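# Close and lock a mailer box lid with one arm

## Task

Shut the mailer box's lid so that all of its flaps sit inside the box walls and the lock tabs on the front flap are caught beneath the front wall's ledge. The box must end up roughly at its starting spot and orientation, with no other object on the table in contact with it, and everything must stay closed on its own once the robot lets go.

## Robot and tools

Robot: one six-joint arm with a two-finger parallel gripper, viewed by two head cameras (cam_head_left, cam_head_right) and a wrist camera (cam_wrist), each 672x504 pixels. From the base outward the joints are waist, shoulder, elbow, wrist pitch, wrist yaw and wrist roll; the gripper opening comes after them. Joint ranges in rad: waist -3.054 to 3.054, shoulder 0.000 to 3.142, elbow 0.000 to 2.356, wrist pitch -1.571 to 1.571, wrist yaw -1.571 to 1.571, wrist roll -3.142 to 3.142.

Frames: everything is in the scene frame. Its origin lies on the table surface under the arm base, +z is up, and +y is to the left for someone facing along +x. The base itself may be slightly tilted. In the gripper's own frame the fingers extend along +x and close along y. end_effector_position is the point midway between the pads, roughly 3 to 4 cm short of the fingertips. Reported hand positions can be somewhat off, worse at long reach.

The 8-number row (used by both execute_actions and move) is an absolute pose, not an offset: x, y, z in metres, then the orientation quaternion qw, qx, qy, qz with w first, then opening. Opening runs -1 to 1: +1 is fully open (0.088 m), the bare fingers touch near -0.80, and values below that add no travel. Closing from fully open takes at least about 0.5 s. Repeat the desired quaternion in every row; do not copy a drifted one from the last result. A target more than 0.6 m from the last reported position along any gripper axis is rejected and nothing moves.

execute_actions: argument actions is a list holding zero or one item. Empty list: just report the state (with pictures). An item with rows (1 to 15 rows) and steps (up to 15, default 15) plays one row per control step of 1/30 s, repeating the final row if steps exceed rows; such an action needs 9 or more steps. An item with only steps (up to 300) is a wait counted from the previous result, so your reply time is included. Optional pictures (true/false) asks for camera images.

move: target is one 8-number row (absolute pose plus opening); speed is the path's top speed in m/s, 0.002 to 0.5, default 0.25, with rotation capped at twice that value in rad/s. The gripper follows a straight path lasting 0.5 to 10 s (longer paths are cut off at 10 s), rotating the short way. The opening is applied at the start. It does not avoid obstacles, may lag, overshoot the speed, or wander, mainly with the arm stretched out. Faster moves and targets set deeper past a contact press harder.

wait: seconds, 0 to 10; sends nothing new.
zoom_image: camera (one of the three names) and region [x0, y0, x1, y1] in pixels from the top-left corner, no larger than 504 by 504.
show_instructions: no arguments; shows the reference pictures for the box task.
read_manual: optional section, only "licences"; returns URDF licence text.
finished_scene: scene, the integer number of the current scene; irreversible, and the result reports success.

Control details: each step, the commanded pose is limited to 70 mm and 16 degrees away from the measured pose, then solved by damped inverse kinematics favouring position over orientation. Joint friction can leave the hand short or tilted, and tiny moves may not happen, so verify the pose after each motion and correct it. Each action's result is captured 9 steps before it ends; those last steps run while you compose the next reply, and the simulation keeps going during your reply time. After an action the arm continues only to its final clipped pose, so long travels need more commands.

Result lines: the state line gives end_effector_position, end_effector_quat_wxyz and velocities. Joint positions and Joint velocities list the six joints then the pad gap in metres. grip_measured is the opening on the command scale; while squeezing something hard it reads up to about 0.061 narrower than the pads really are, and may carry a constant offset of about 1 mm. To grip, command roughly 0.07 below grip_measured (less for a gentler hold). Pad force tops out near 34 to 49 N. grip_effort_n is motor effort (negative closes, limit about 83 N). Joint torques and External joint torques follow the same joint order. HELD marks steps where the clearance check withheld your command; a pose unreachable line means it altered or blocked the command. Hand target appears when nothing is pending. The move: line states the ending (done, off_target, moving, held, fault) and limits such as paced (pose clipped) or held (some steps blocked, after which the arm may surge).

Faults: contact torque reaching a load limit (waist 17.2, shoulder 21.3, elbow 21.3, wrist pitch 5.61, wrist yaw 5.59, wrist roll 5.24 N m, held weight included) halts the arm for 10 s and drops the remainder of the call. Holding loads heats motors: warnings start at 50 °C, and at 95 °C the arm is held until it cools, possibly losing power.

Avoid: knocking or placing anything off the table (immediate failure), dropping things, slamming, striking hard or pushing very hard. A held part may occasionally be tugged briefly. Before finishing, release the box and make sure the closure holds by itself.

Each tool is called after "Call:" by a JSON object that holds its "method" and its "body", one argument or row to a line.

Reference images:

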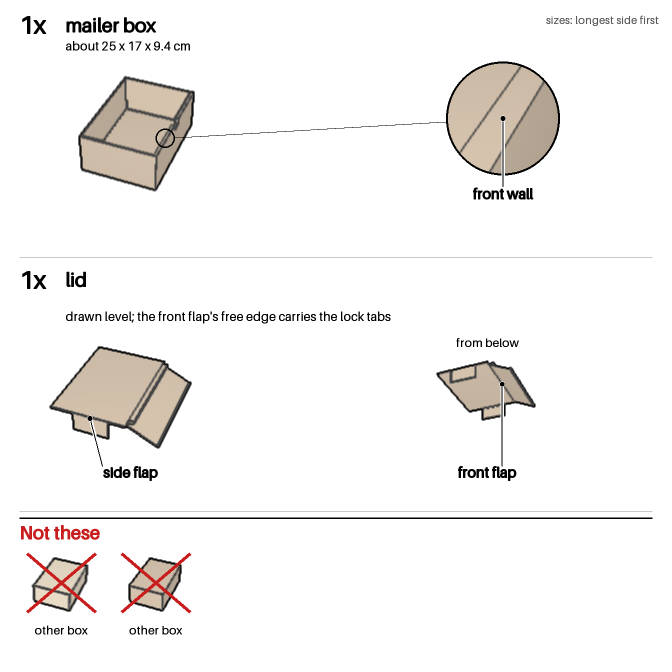

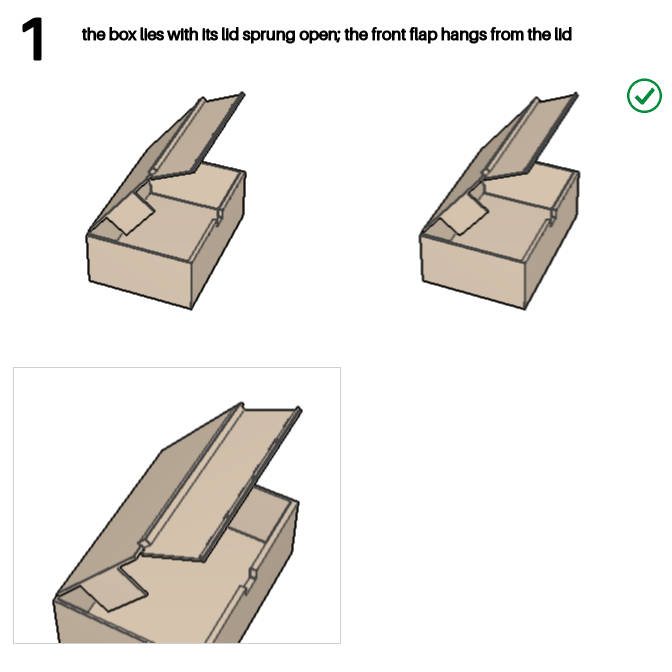

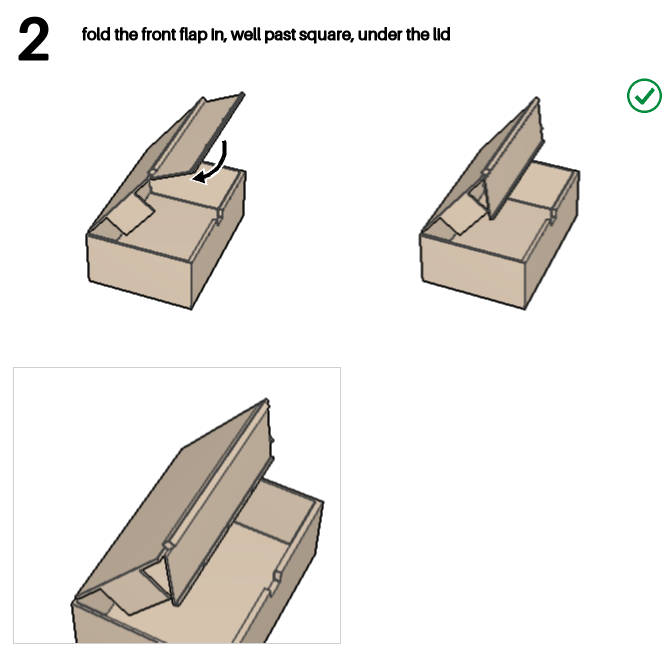

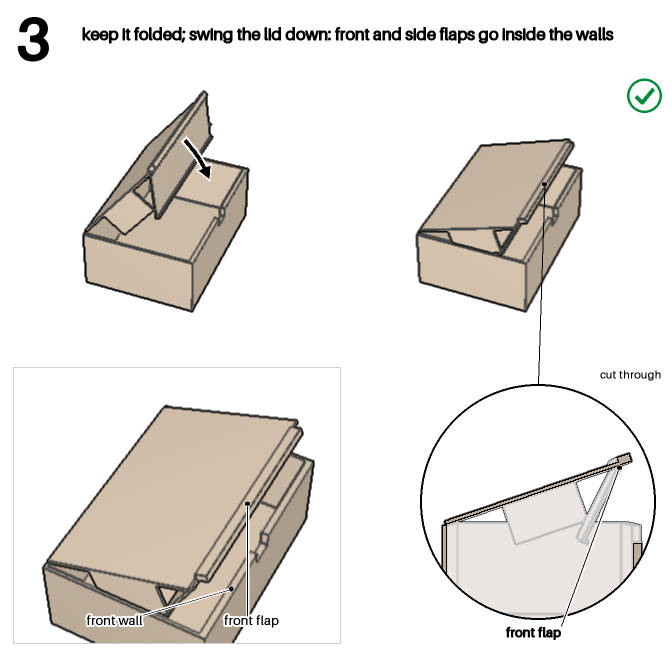

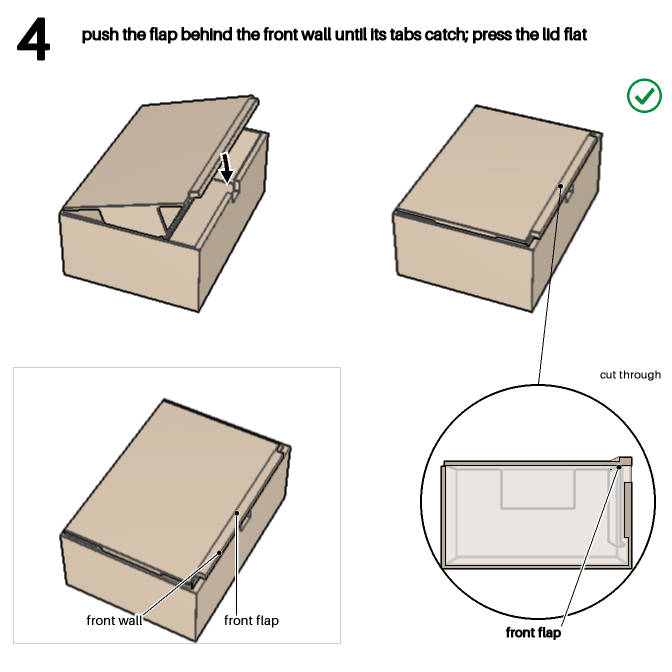

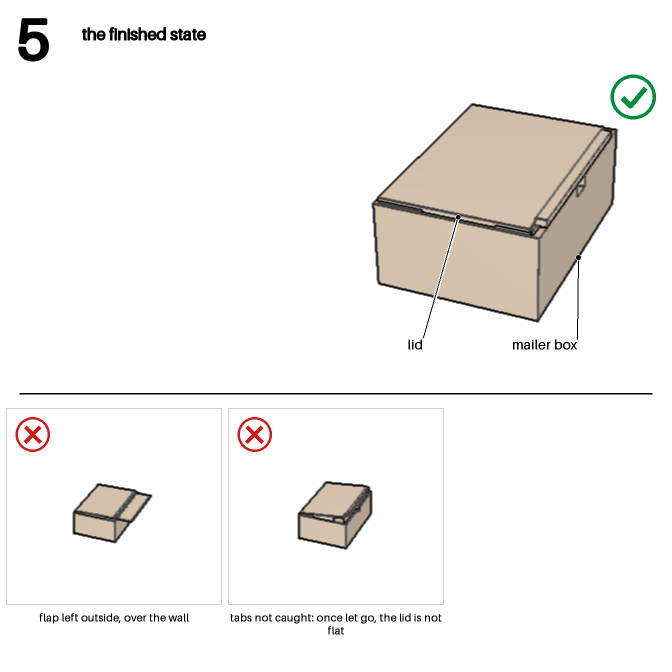

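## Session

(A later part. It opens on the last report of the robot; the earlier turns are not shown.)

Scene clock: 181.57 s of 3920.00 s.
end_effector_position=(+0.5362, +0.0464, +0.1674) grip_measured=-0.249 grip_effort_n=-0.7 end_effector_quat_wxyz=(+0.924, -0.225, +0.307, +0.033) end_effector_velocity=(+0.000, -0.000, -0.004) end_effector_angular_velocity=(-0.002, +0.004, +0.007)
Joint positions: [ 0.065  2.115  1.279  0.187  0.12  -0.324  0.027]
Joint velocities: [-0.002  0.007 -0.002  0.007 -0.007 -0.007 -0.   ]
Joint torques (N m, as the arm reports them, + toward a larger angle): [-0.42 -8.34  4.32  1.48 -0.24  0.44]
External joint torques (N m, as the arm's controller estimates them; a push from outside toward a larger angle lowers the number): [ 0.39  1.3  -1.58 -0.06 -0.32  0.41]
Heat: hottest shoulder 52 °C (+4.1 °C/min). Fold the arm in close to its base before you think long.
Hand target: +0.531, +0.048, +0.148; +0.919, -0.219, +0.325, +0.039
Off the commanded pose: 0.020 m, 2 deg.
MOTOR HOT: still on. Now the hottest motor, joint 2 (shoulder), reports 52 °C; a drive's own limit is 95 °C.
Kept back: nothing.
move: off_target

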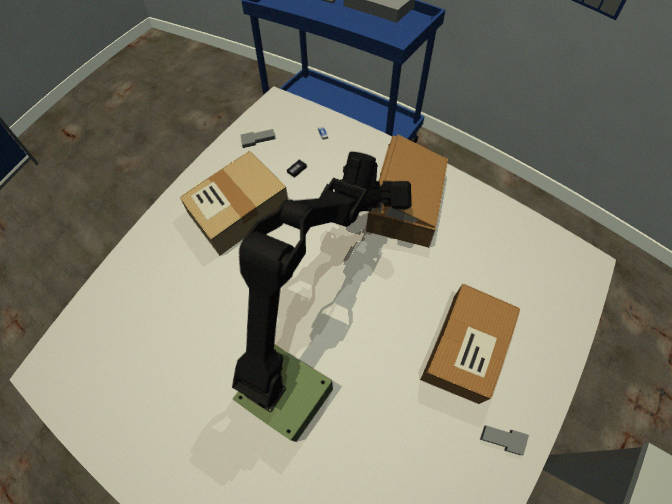

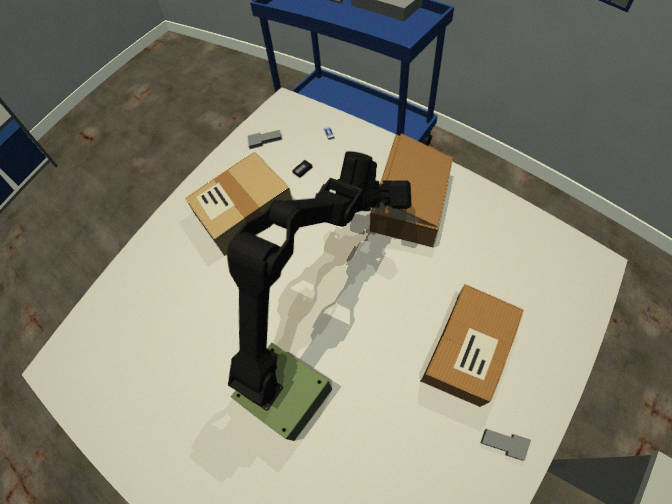

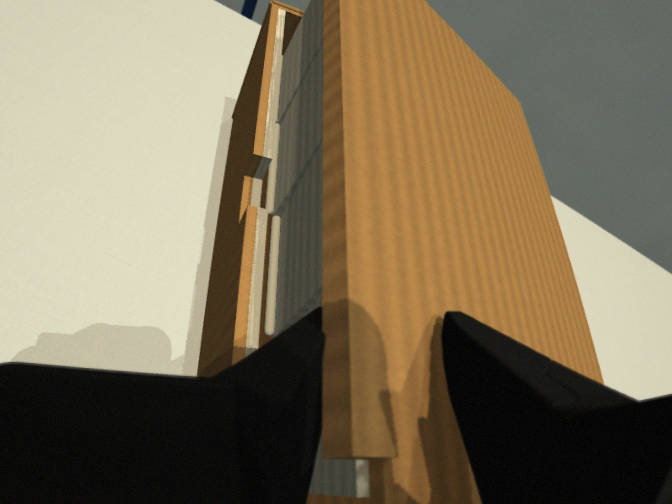

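Call:
{"method": "move", "body": {
  "target": [0.53,0.038,0.183,0.878,-0.349,0.316,0.086,-0.42],
  "speed": 0.1
}}

Call:
{"method": "move", "body": {
  "target": [0.53,0.048,0.15,0.905,-0.271,0.323,0.059,-0.42],
  "speed": 0.05
}}

Scene clock: 184.33 s of 3920.00 s.
end_effector_position=(+0.5301, +0.0369, +0.1776) grip_measured=-0.412 grip_effort_n=-41.2 end_effector_quat_wxyz=(+0.878, -0.346, +0.320, +0.082) end_effector_velocity=(-0.002, +0.002, +0.001) end_effector_angular_velocity=(-0.005, +0.016, +0.027)
Joint positions: [ 0.041  2.077  1.297  0.088  0.095 -0.609  0.019]
Joint velocities: [-0.002 -0.007  0.002 -0.022 -0.022 -0.022 -0.   ]
Joint torques (N m, as the arm reports them, + toward a larger angle): [ -0.77 -12.54   6.4    1.05  -0.28  -0.14]
External joint torques (N m, as the arm's controller estimates them; a push from outside toward a larger angle lowers the number): [ 0.02 -2.85  0.24 -0.5  -0.35 -0.17]
Heat: hottest shoulder 52 °C (+4.1 °C/min). Fold the arm in close to its base before you think long.
Hand target: +0.530, +0.038, +0.183; +0.878, -0.349, +0.316, +0.086
Off the commanded pose: 0.005 m, 1 deg.
MOTOR HOT: still on. Now the hottest motor, joint 2 (shoulder), reports 52 °C; a drive's own limit is 95 °C.
Kept back: nothing.
move: done

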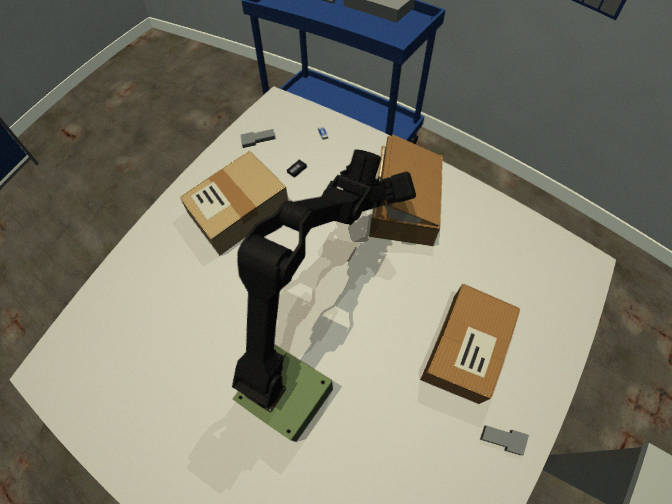

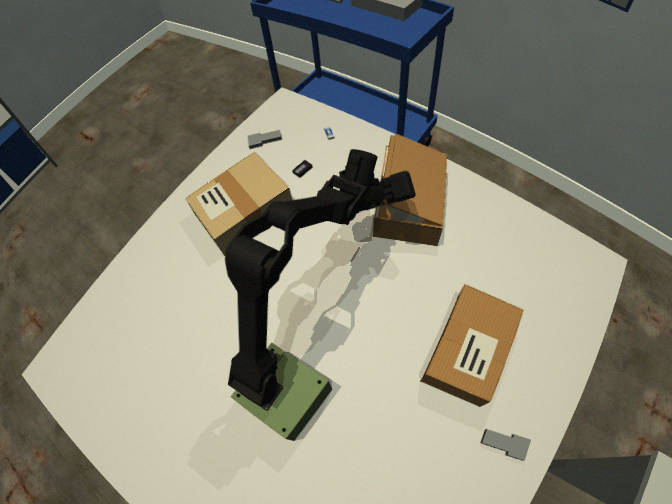

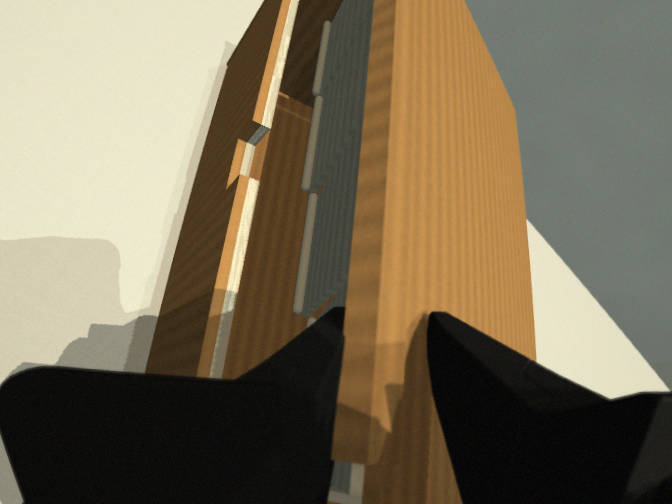

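Scene clock: 186.27 s of 3920.00 s.
end_effector_position=(+0.5363, +0.0447, +0.1744) grip_measured=-0.413 grip_effort_n=-37.0 end_effector_quat_wxyz=(+0.911, -0.281, +0.299, +0.048) end_effector_velocity=(+0.001, +0.000, +0.004) end_effector_angular_velocity=(+0.024, -0.013, -0.008)
Joint positions: [ 0.062  2.101  1.277  0.187  0.121 -0.446  0.019]
Joint velocities: [-0.002 -0.007 -0.002  0.007 -0.007  0.022 -0.   ]
Joint torques (N m, as the arm reports them, + toward a larger angle): [ 0.03 -7.51  3.65  1.15 -0.46  0.62]
External joint torques (N m, as the arm's controller estimates them; a push from outside toward a larger angle lowers the number): [ 0.84  2.22 -2.4  -0.44 -0.54  0.58]
Heat: hottest shoulder 51 °C (+3.0 °C/min). Fold the arm in close to its base before you think long.
Hand target: +0.529, +0.048, +0.151; +0.905, -0.271, +0.323, +0.059
Off the commanded pose: 0.025 m, 3 deg.
MOTOR HOT: still on. Now the hottest motor, joint 2 (shoulder), reports 51 °C; a drive's own limit is 95 °C.
Kept back: nothing.
move: off_target

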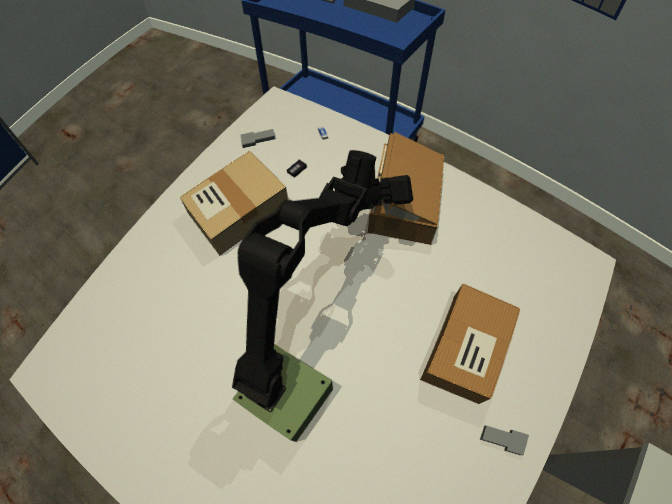

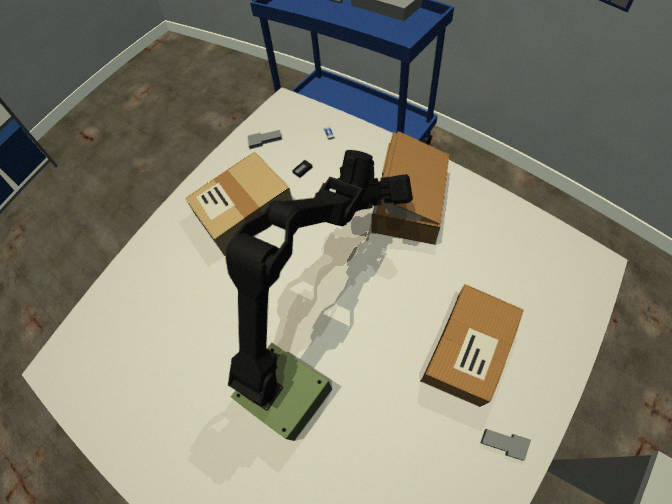

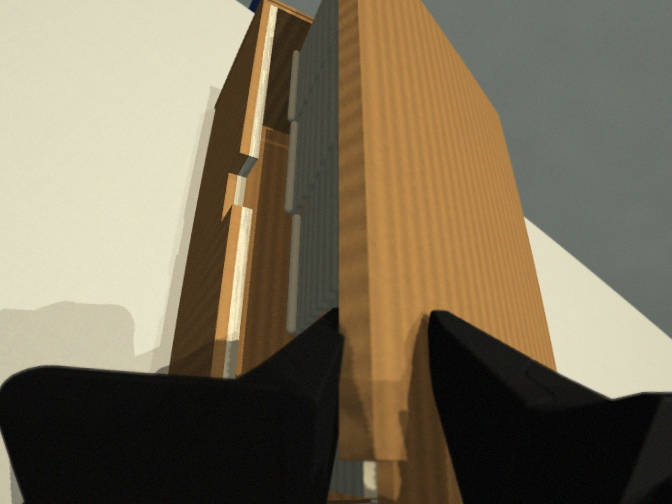

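Call:
{"method": "move", "body": {
  "target": [0.53,0.043,0.179,0.918,-0.224,0.325,0.040,-0.22],
  "speed": 0.1
}}

Call:
{"method": "move", "body": {
  "target": [0.53,0.058,0.142,0.890,-0.319,0.327,0.006,-0.22],
  "speed": 0.05
}}

Scene clock: 187.93 s of 3920.00 s.
end_effector_position=(+0.5283, +0.0439, +0.1687) grip_measured=-0.224 grip_effort_n=19.8 end_effector_quat_wxyz=(+0.914, -0.230, +0.333, +0.043) end_effector_velocity=(-0.002, +0.002, +0.001) end_effector_angular_velocity=(+0.018, +0.014, +0.009)
Joint positions: [ 0.057  2.091  1.29   0.097  0.103 -0.339  0.028]
Joint velocities: [-0.002 -0.007  0.002 -0.022 -0.022  0.007 -0.   ]
Joint torques (N m, as the arm reports them, + toward a larger angle): [ -1.27 -13.07   6.65   1.28  -0.04   0.21]
External joint torques (N m, as the arm's controller estimates them; a push from outside toward a larger angle lowers the number): [-0.51 -3.39  0.59 -0.25 -0.11  0.18]
Heat: hottest shoulder 51 °C (+3.0 °C/min). Fold the arm in close to its base before you think long.
Hand target: +0.530, +0.043, +0.179; +0.918, -0.224, +0.325, +0.040
Off the commanded pose: 0.010 m, 1 deg.
MOTOR HOT: still on. Now the hottest motor, joint 2 (shoulder), reports 51 °C; a drive's own limit is 95 °C.
Kept back: nothing.
move: off_target

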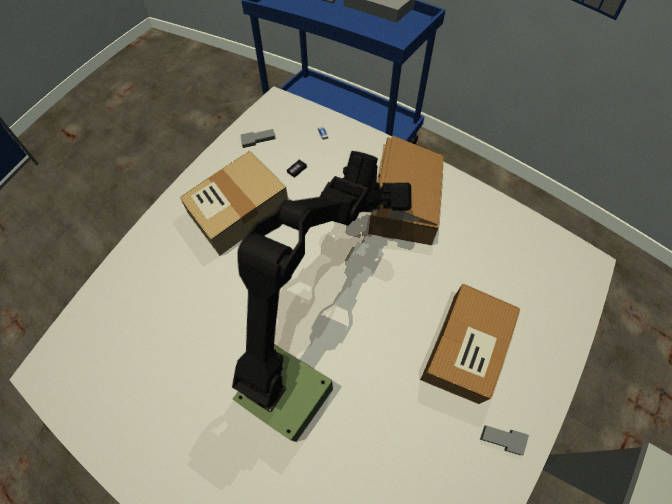

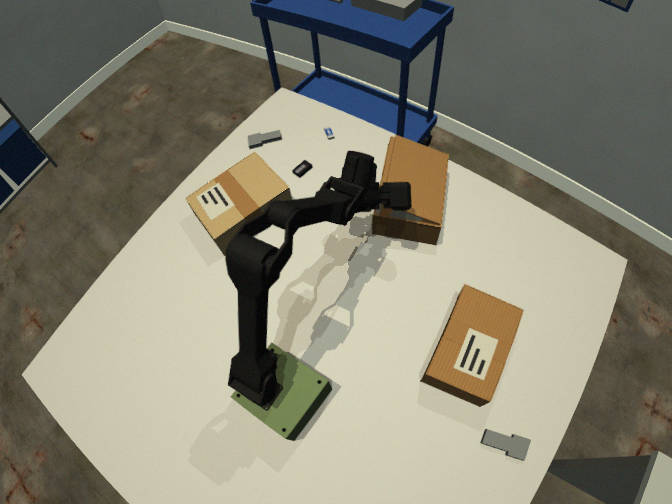

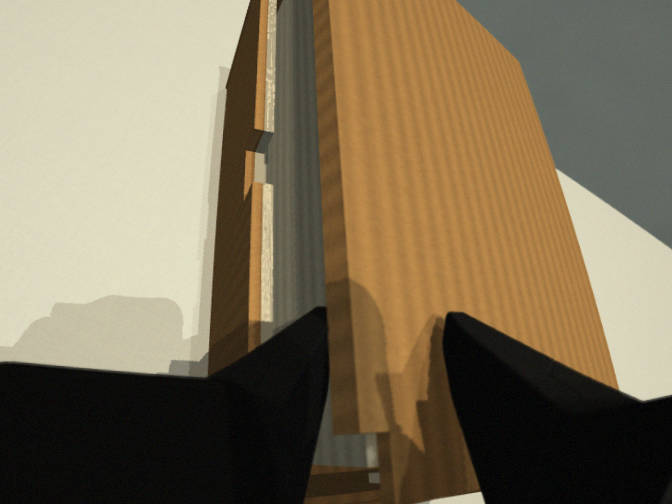

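Scene clock: 190.23 s of 3920.00 s.
end_effector_position=(+0.5321, +0.0573, +0.1508) grip_measured=-0.224 grip_effort_n=19.8 end_effector_quat_wxyz=(+0.894, -0.313, +0.320, +0.003) end_effector_velocity=(+0.000, +0.002, -0.001) end_effector_angular_velocity=(-0.013, +0.003, +0.021)
Joint positions: [ 0.136  2.157  1.28   0.199  0.293 -0.432  0.028]
Joint velocities: [ 0.002  0.002 -0.002  0.007 -0.007 -0.022 -0.   ]
Joint torques (N m, as the arm reports them, + toward a larger angle): [-0.4  -9.73  4.76  1.76  0.28 -0.11]
External joint torques (N m, as the arm's controller estimates them; a push from outside toward a larger angle lowers the number): [ 0.42  0.09 -1.03  0.24  0.12 -0.14]
Heat: hottest shoulder 51 °C (+2.0 °C/min). Fold the arm in close to its base before you think long.
Hand target: +0.530, +0.058, +0.142; +0.890, -0.319, +0.327, +0.006
Off the commanded pose: 0.009 m, 1 deg.
MOTOR HOT: still on. Now the hottest motor, joint 2 (shoulder), reports 51 °C; a drive's own limit is 95 °C.
Kept back: nothing.
move: off_target

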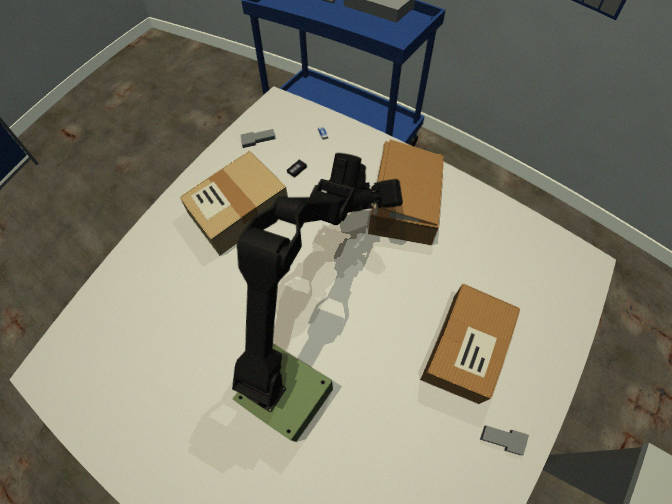

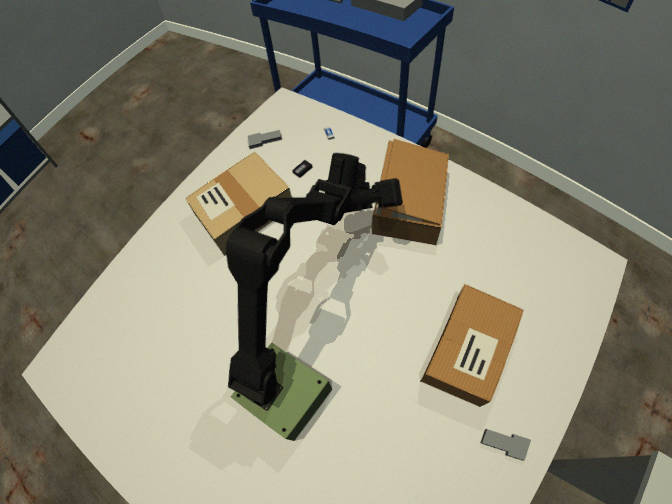

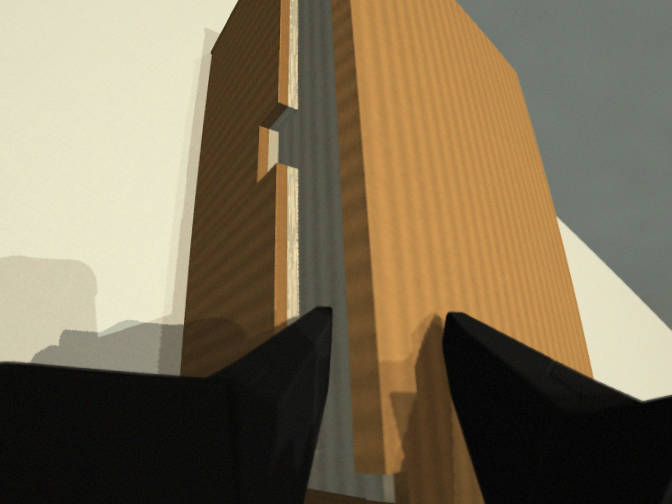

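Call:
{"method": "move", "body": {
  "target": [0.535,0.065,0.14,0.942,-0.068,0.3276,-0.013,0.15],
  "speed": 0.1
}}

Scene clock: 193.70 s of 3920.00 s.
end_effector_position=(+0.5331, +0.0655, +0.1439) grip_measured=+0.146 grip_effort_n=20.7 end_effector_quat_wxyz=(+0.942, -0.073, +0.327, -0.013) end_effector_velocity=(-0.001, -0.001, -0.001) end_effector_angular_velocity=(-0.002, +0.009, +0.007)
Joint positions: [0.112 2.162 1.285 0.187 0.146 0.031 0.046]
Joint velocities: [-0.002 -0.002 -0.002 -0.007 -0.007 -0.007 -0.   ]
Joint torques (N m, as the arm reports them, + toward a larger angle): [-1.17 -9.77  6.49  1.8  -0.03  0.19]
External joint torques (N m, as the arm's controller estimates them; a push from outside toward a larger angle lowers the number): [-0.31  0.19  0.65  0.26 -0.14  0.18]
Heat: hottest shoulder 51 °C (+2.0 °C/min). Fold the arm in close to its base before you think long.
Hand target: +0.535, +0.065, +0.140; +0.942, -0.068, +0.328, -0.013
Off the commanded pose: 0.004 m, 1 deg.
MOTOR HOT: still on. Now the hottest motor, joint 2 (shoulder), reports 51 °C; a drive's own limit is 95 °C.
Kept back: nothing.
move: done

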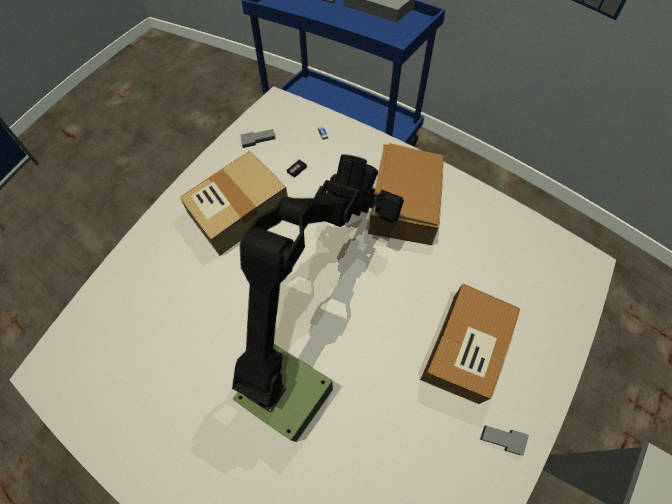

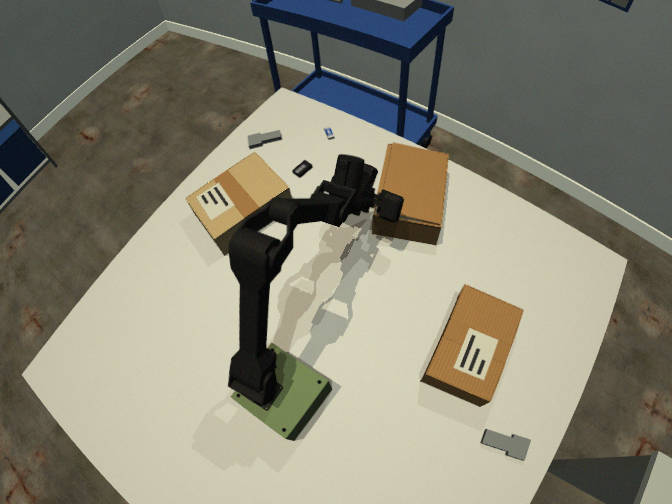

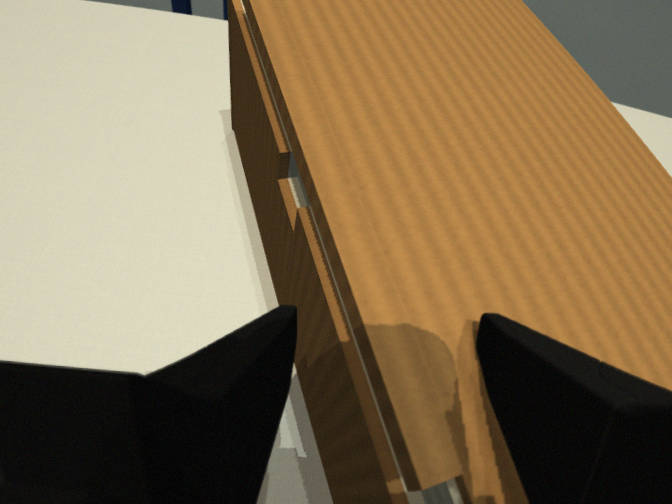

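Call:
{"method": "move", "body": {
  "target": [0.536,0.074,0.116,0.9446,0.0142,0.3253,-0.0412,0.45],
  "speed": 0.04
}}

Call:
{"method": "move", "body": {
  "target": [0.536,0.074,0.155,0.9446,0.0142,0.3253,-0.0412,0.45],
  "speed": 0.06
}}

Scene clock: 196.47 s of 3920.00 s.
end_effector_position=(+0.5388, +0.0709, +0.1324) grip_measured=+0.446 grip_effort_n=20.2 end_effector_quat_wxyz=(+0.950, +0.012, +0.310, -0.043) end_effector_velocity=(-0.002, +0.002, -0.001) end_effector_angular_velocity=(+0.009, +0.008, +0.003)
Joint positions: [0.127 2.208 1.285 0.261 0.165 0.218 0.061]
Joint velocities: [ 0.002 -0.002 -0.002 -0.007 -0.007  0.007 -0.   ]
Joint torques (N m, as the arm reports them, + toward a larger angle): [-0.1  -8.1   5.22  1.39 -0.1   0.3 ]
External joint torques (N m, as the arm's controller estimates them; a push from outside toward a larger angle lowers the number): [ 0.73  1.98 -0.49 -0.17 -0.22  0.29]
Heat: hottest shoulder 51 °C (+2.0 °C/min). Fold the arm in close to its base before you think long.
Hand target: +0.535, +0.074, +0.116; +0.945, +0.014, +0.325, -0.041
Off the commanded pose: 0.017 m, 2 deg.
MOTOR HOT: still on. Now the hottest motor, joint 2 (shoulder), reports 51 °C; a drive's own limit is 95 °C.
Kept back: nothing.
move: off_target

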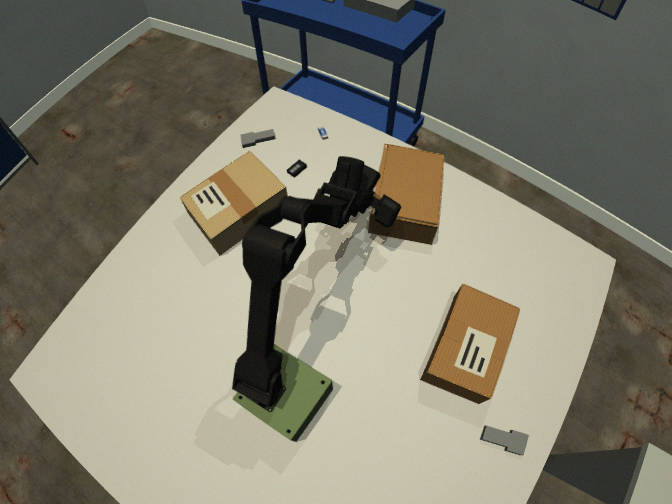

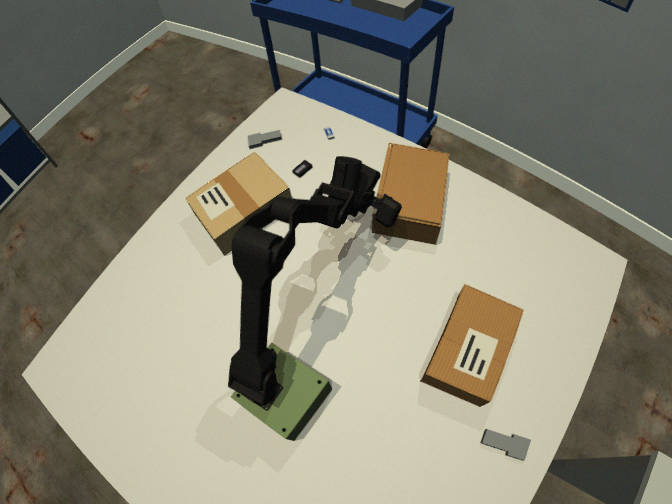

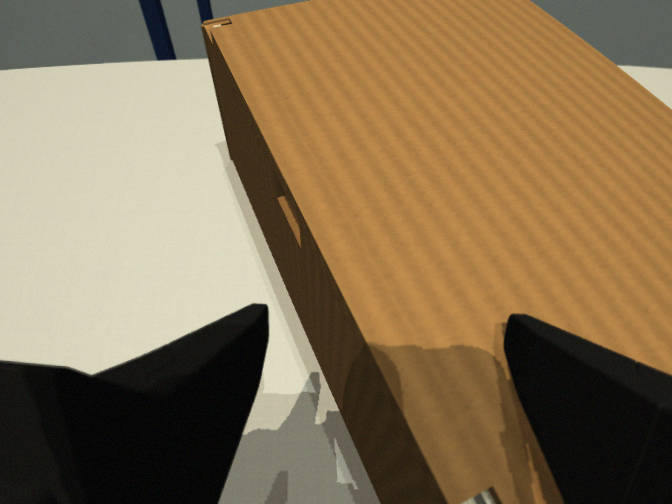

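Scene clock: 197.37 s of 3920.00 s.
end_effector_position=(+0.5334, +0.0723, +0.1439) grip_measured=+0.446 grip_effort_n=20.2 end_effector_quat_wxyz=(+0.941, +0.009, +0.335, -0.043) end_effector_velocity=(-0.006, +0.001, -0.006) end_effector_angular_velocity=(+0.004, +0.037, +0.000)
Joint positions: [0.127 2.167 1.314 0.138 0.156 0.218 0.061]
Joint velocities: [ 0.002 -0.002 -0.002 -0.037 -0.007  0.007  0.   ]
Joint torques (N m, as the arm reports them, + toward a larger angle): [ -0.89 -13.34   6.91   1.35  -0.02   0.19]
External joint torques (N m, as the arm's controller estimates them; a push from outside toward a larger angle lowers the number): [-0.1  -3.39  1.1  -0.15 -0.14  0.18]
Heat: hottest shoulder 51 °C (+2.0 °C/min). Fold the arm in close to its base before you think long.
Hand target: +0.536, +0.074, +0.155; +0.945, +0.014, +0.325, -0.041
Off the commanded pose: 0.012 m, 1 deg.
MOTOR HOT: still on. Now the hottest motor, joint 2 (shoulder), reports 51 °C; a drive's own limit is 95 °C.
Kept back: nothing.
move: off_target

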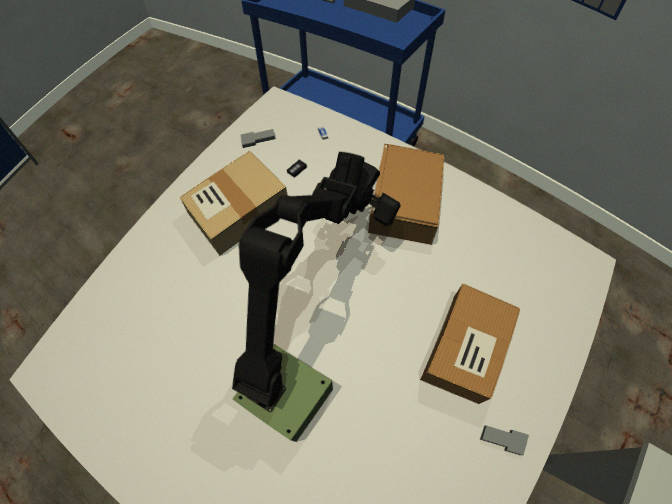

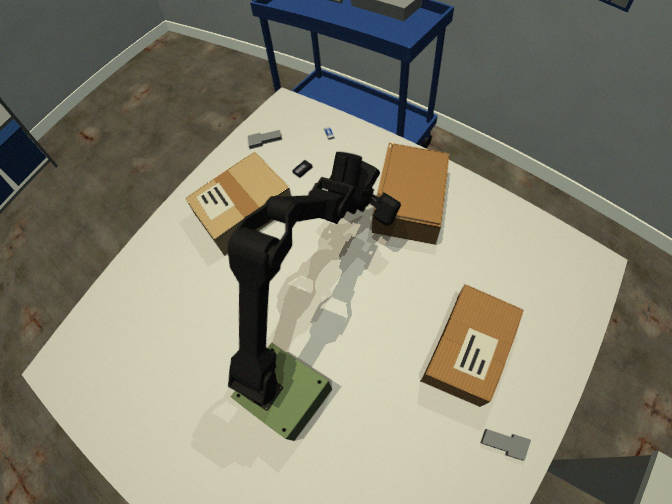

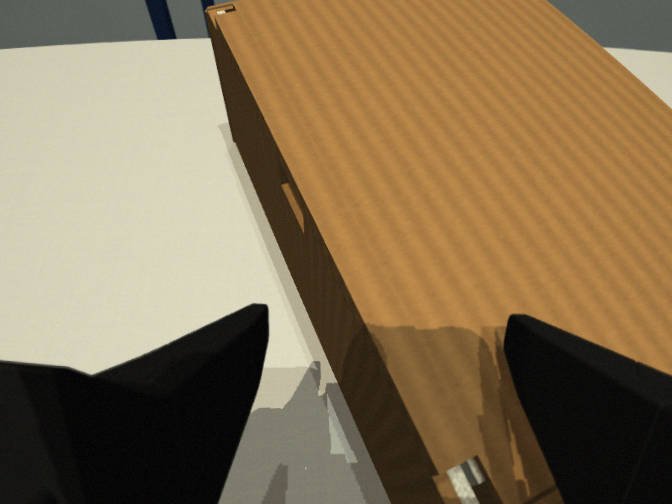

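Call:
{"method": "move", "body": {
  "target": [0.44,0.0,0.30,0.906,0,0.423,0,-0.8]
}}

Call:
{"method": "zoom_image", "body": {
  "camera": "cam_head_left",
  "region": [320,110,500,280]
}}

Scene clock: 199.30 s of 3920.00 s.
end_effector_position=(+0.4409, +0.0004, +0.2931) grip_measured=-0.796 grip_effort_n=-17.4 end_effector_quat_wxyz=(+0.904, +0.003, +0.429, -0.003) end_effector_velocity=(-0.003, +0.001, +0.007) end_effector_angular_velocity=(+0.013, +0.007, +0.012)
Joint positions: [-0.11   1.714  1.418 -0.609 -0.098  0.005  0.   ]
Joint velocities: [-0.007 -0.007  0.022 -0.037 -0.022 -0.007  0.   ]
Joint torques (N m, as the arm reports them, + toward a larger angle): [-0.89 -9.71  7.59  1.08 -0.16 -0.17]
External joint torques (N m, as the arm's controller estimates them; a push from outside toward a larger angle lowers the number): [-0.31 -2.2   1.01 -0.25 -0.15 -0.18]
Heat: hottest shoulder 52 °C (+3.0 °C/min). Fold the arm in close to its base before you think long.
Hand target: +0.441, -0.000, +0.300; +0.906, +0.000, +0.423, -0.001
Off the commanded pose: 0.007 m, 1 deg.
MOTOR HOT: still on. Now the hottest motor, joint 2 (shoulder), reports 52 °C; a drive's own limit is 95 °C.
Kept back: nothing.
move: done

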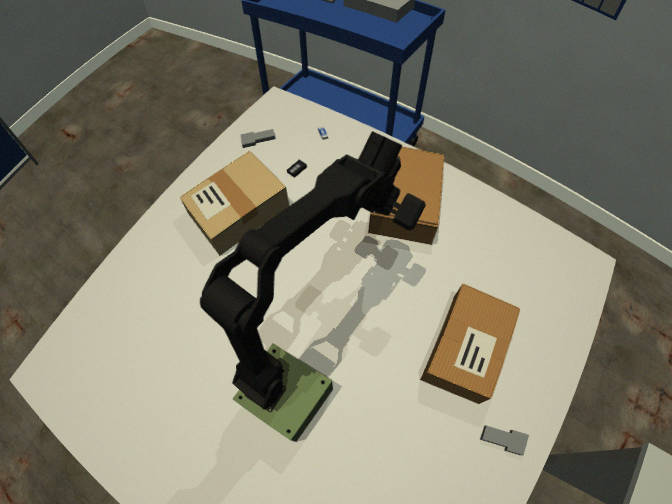

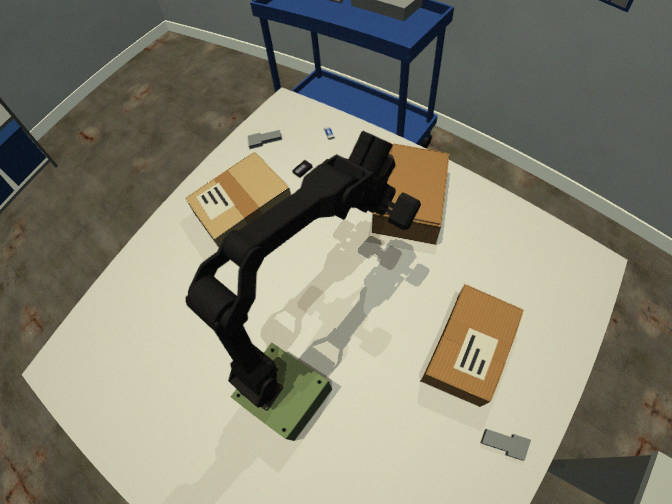

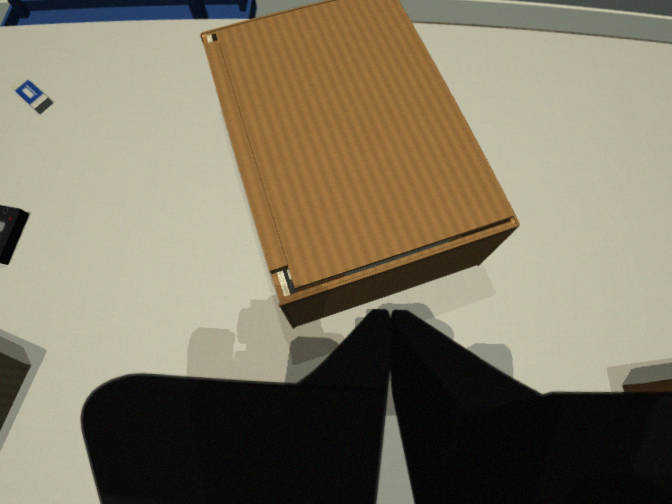

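Region (320, 110, 500, 280) of cam_head_left's 672x504 image, scaled by 2.800, with more detail than that image has.

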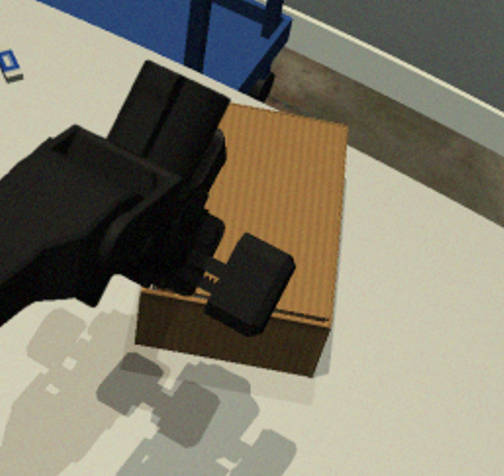

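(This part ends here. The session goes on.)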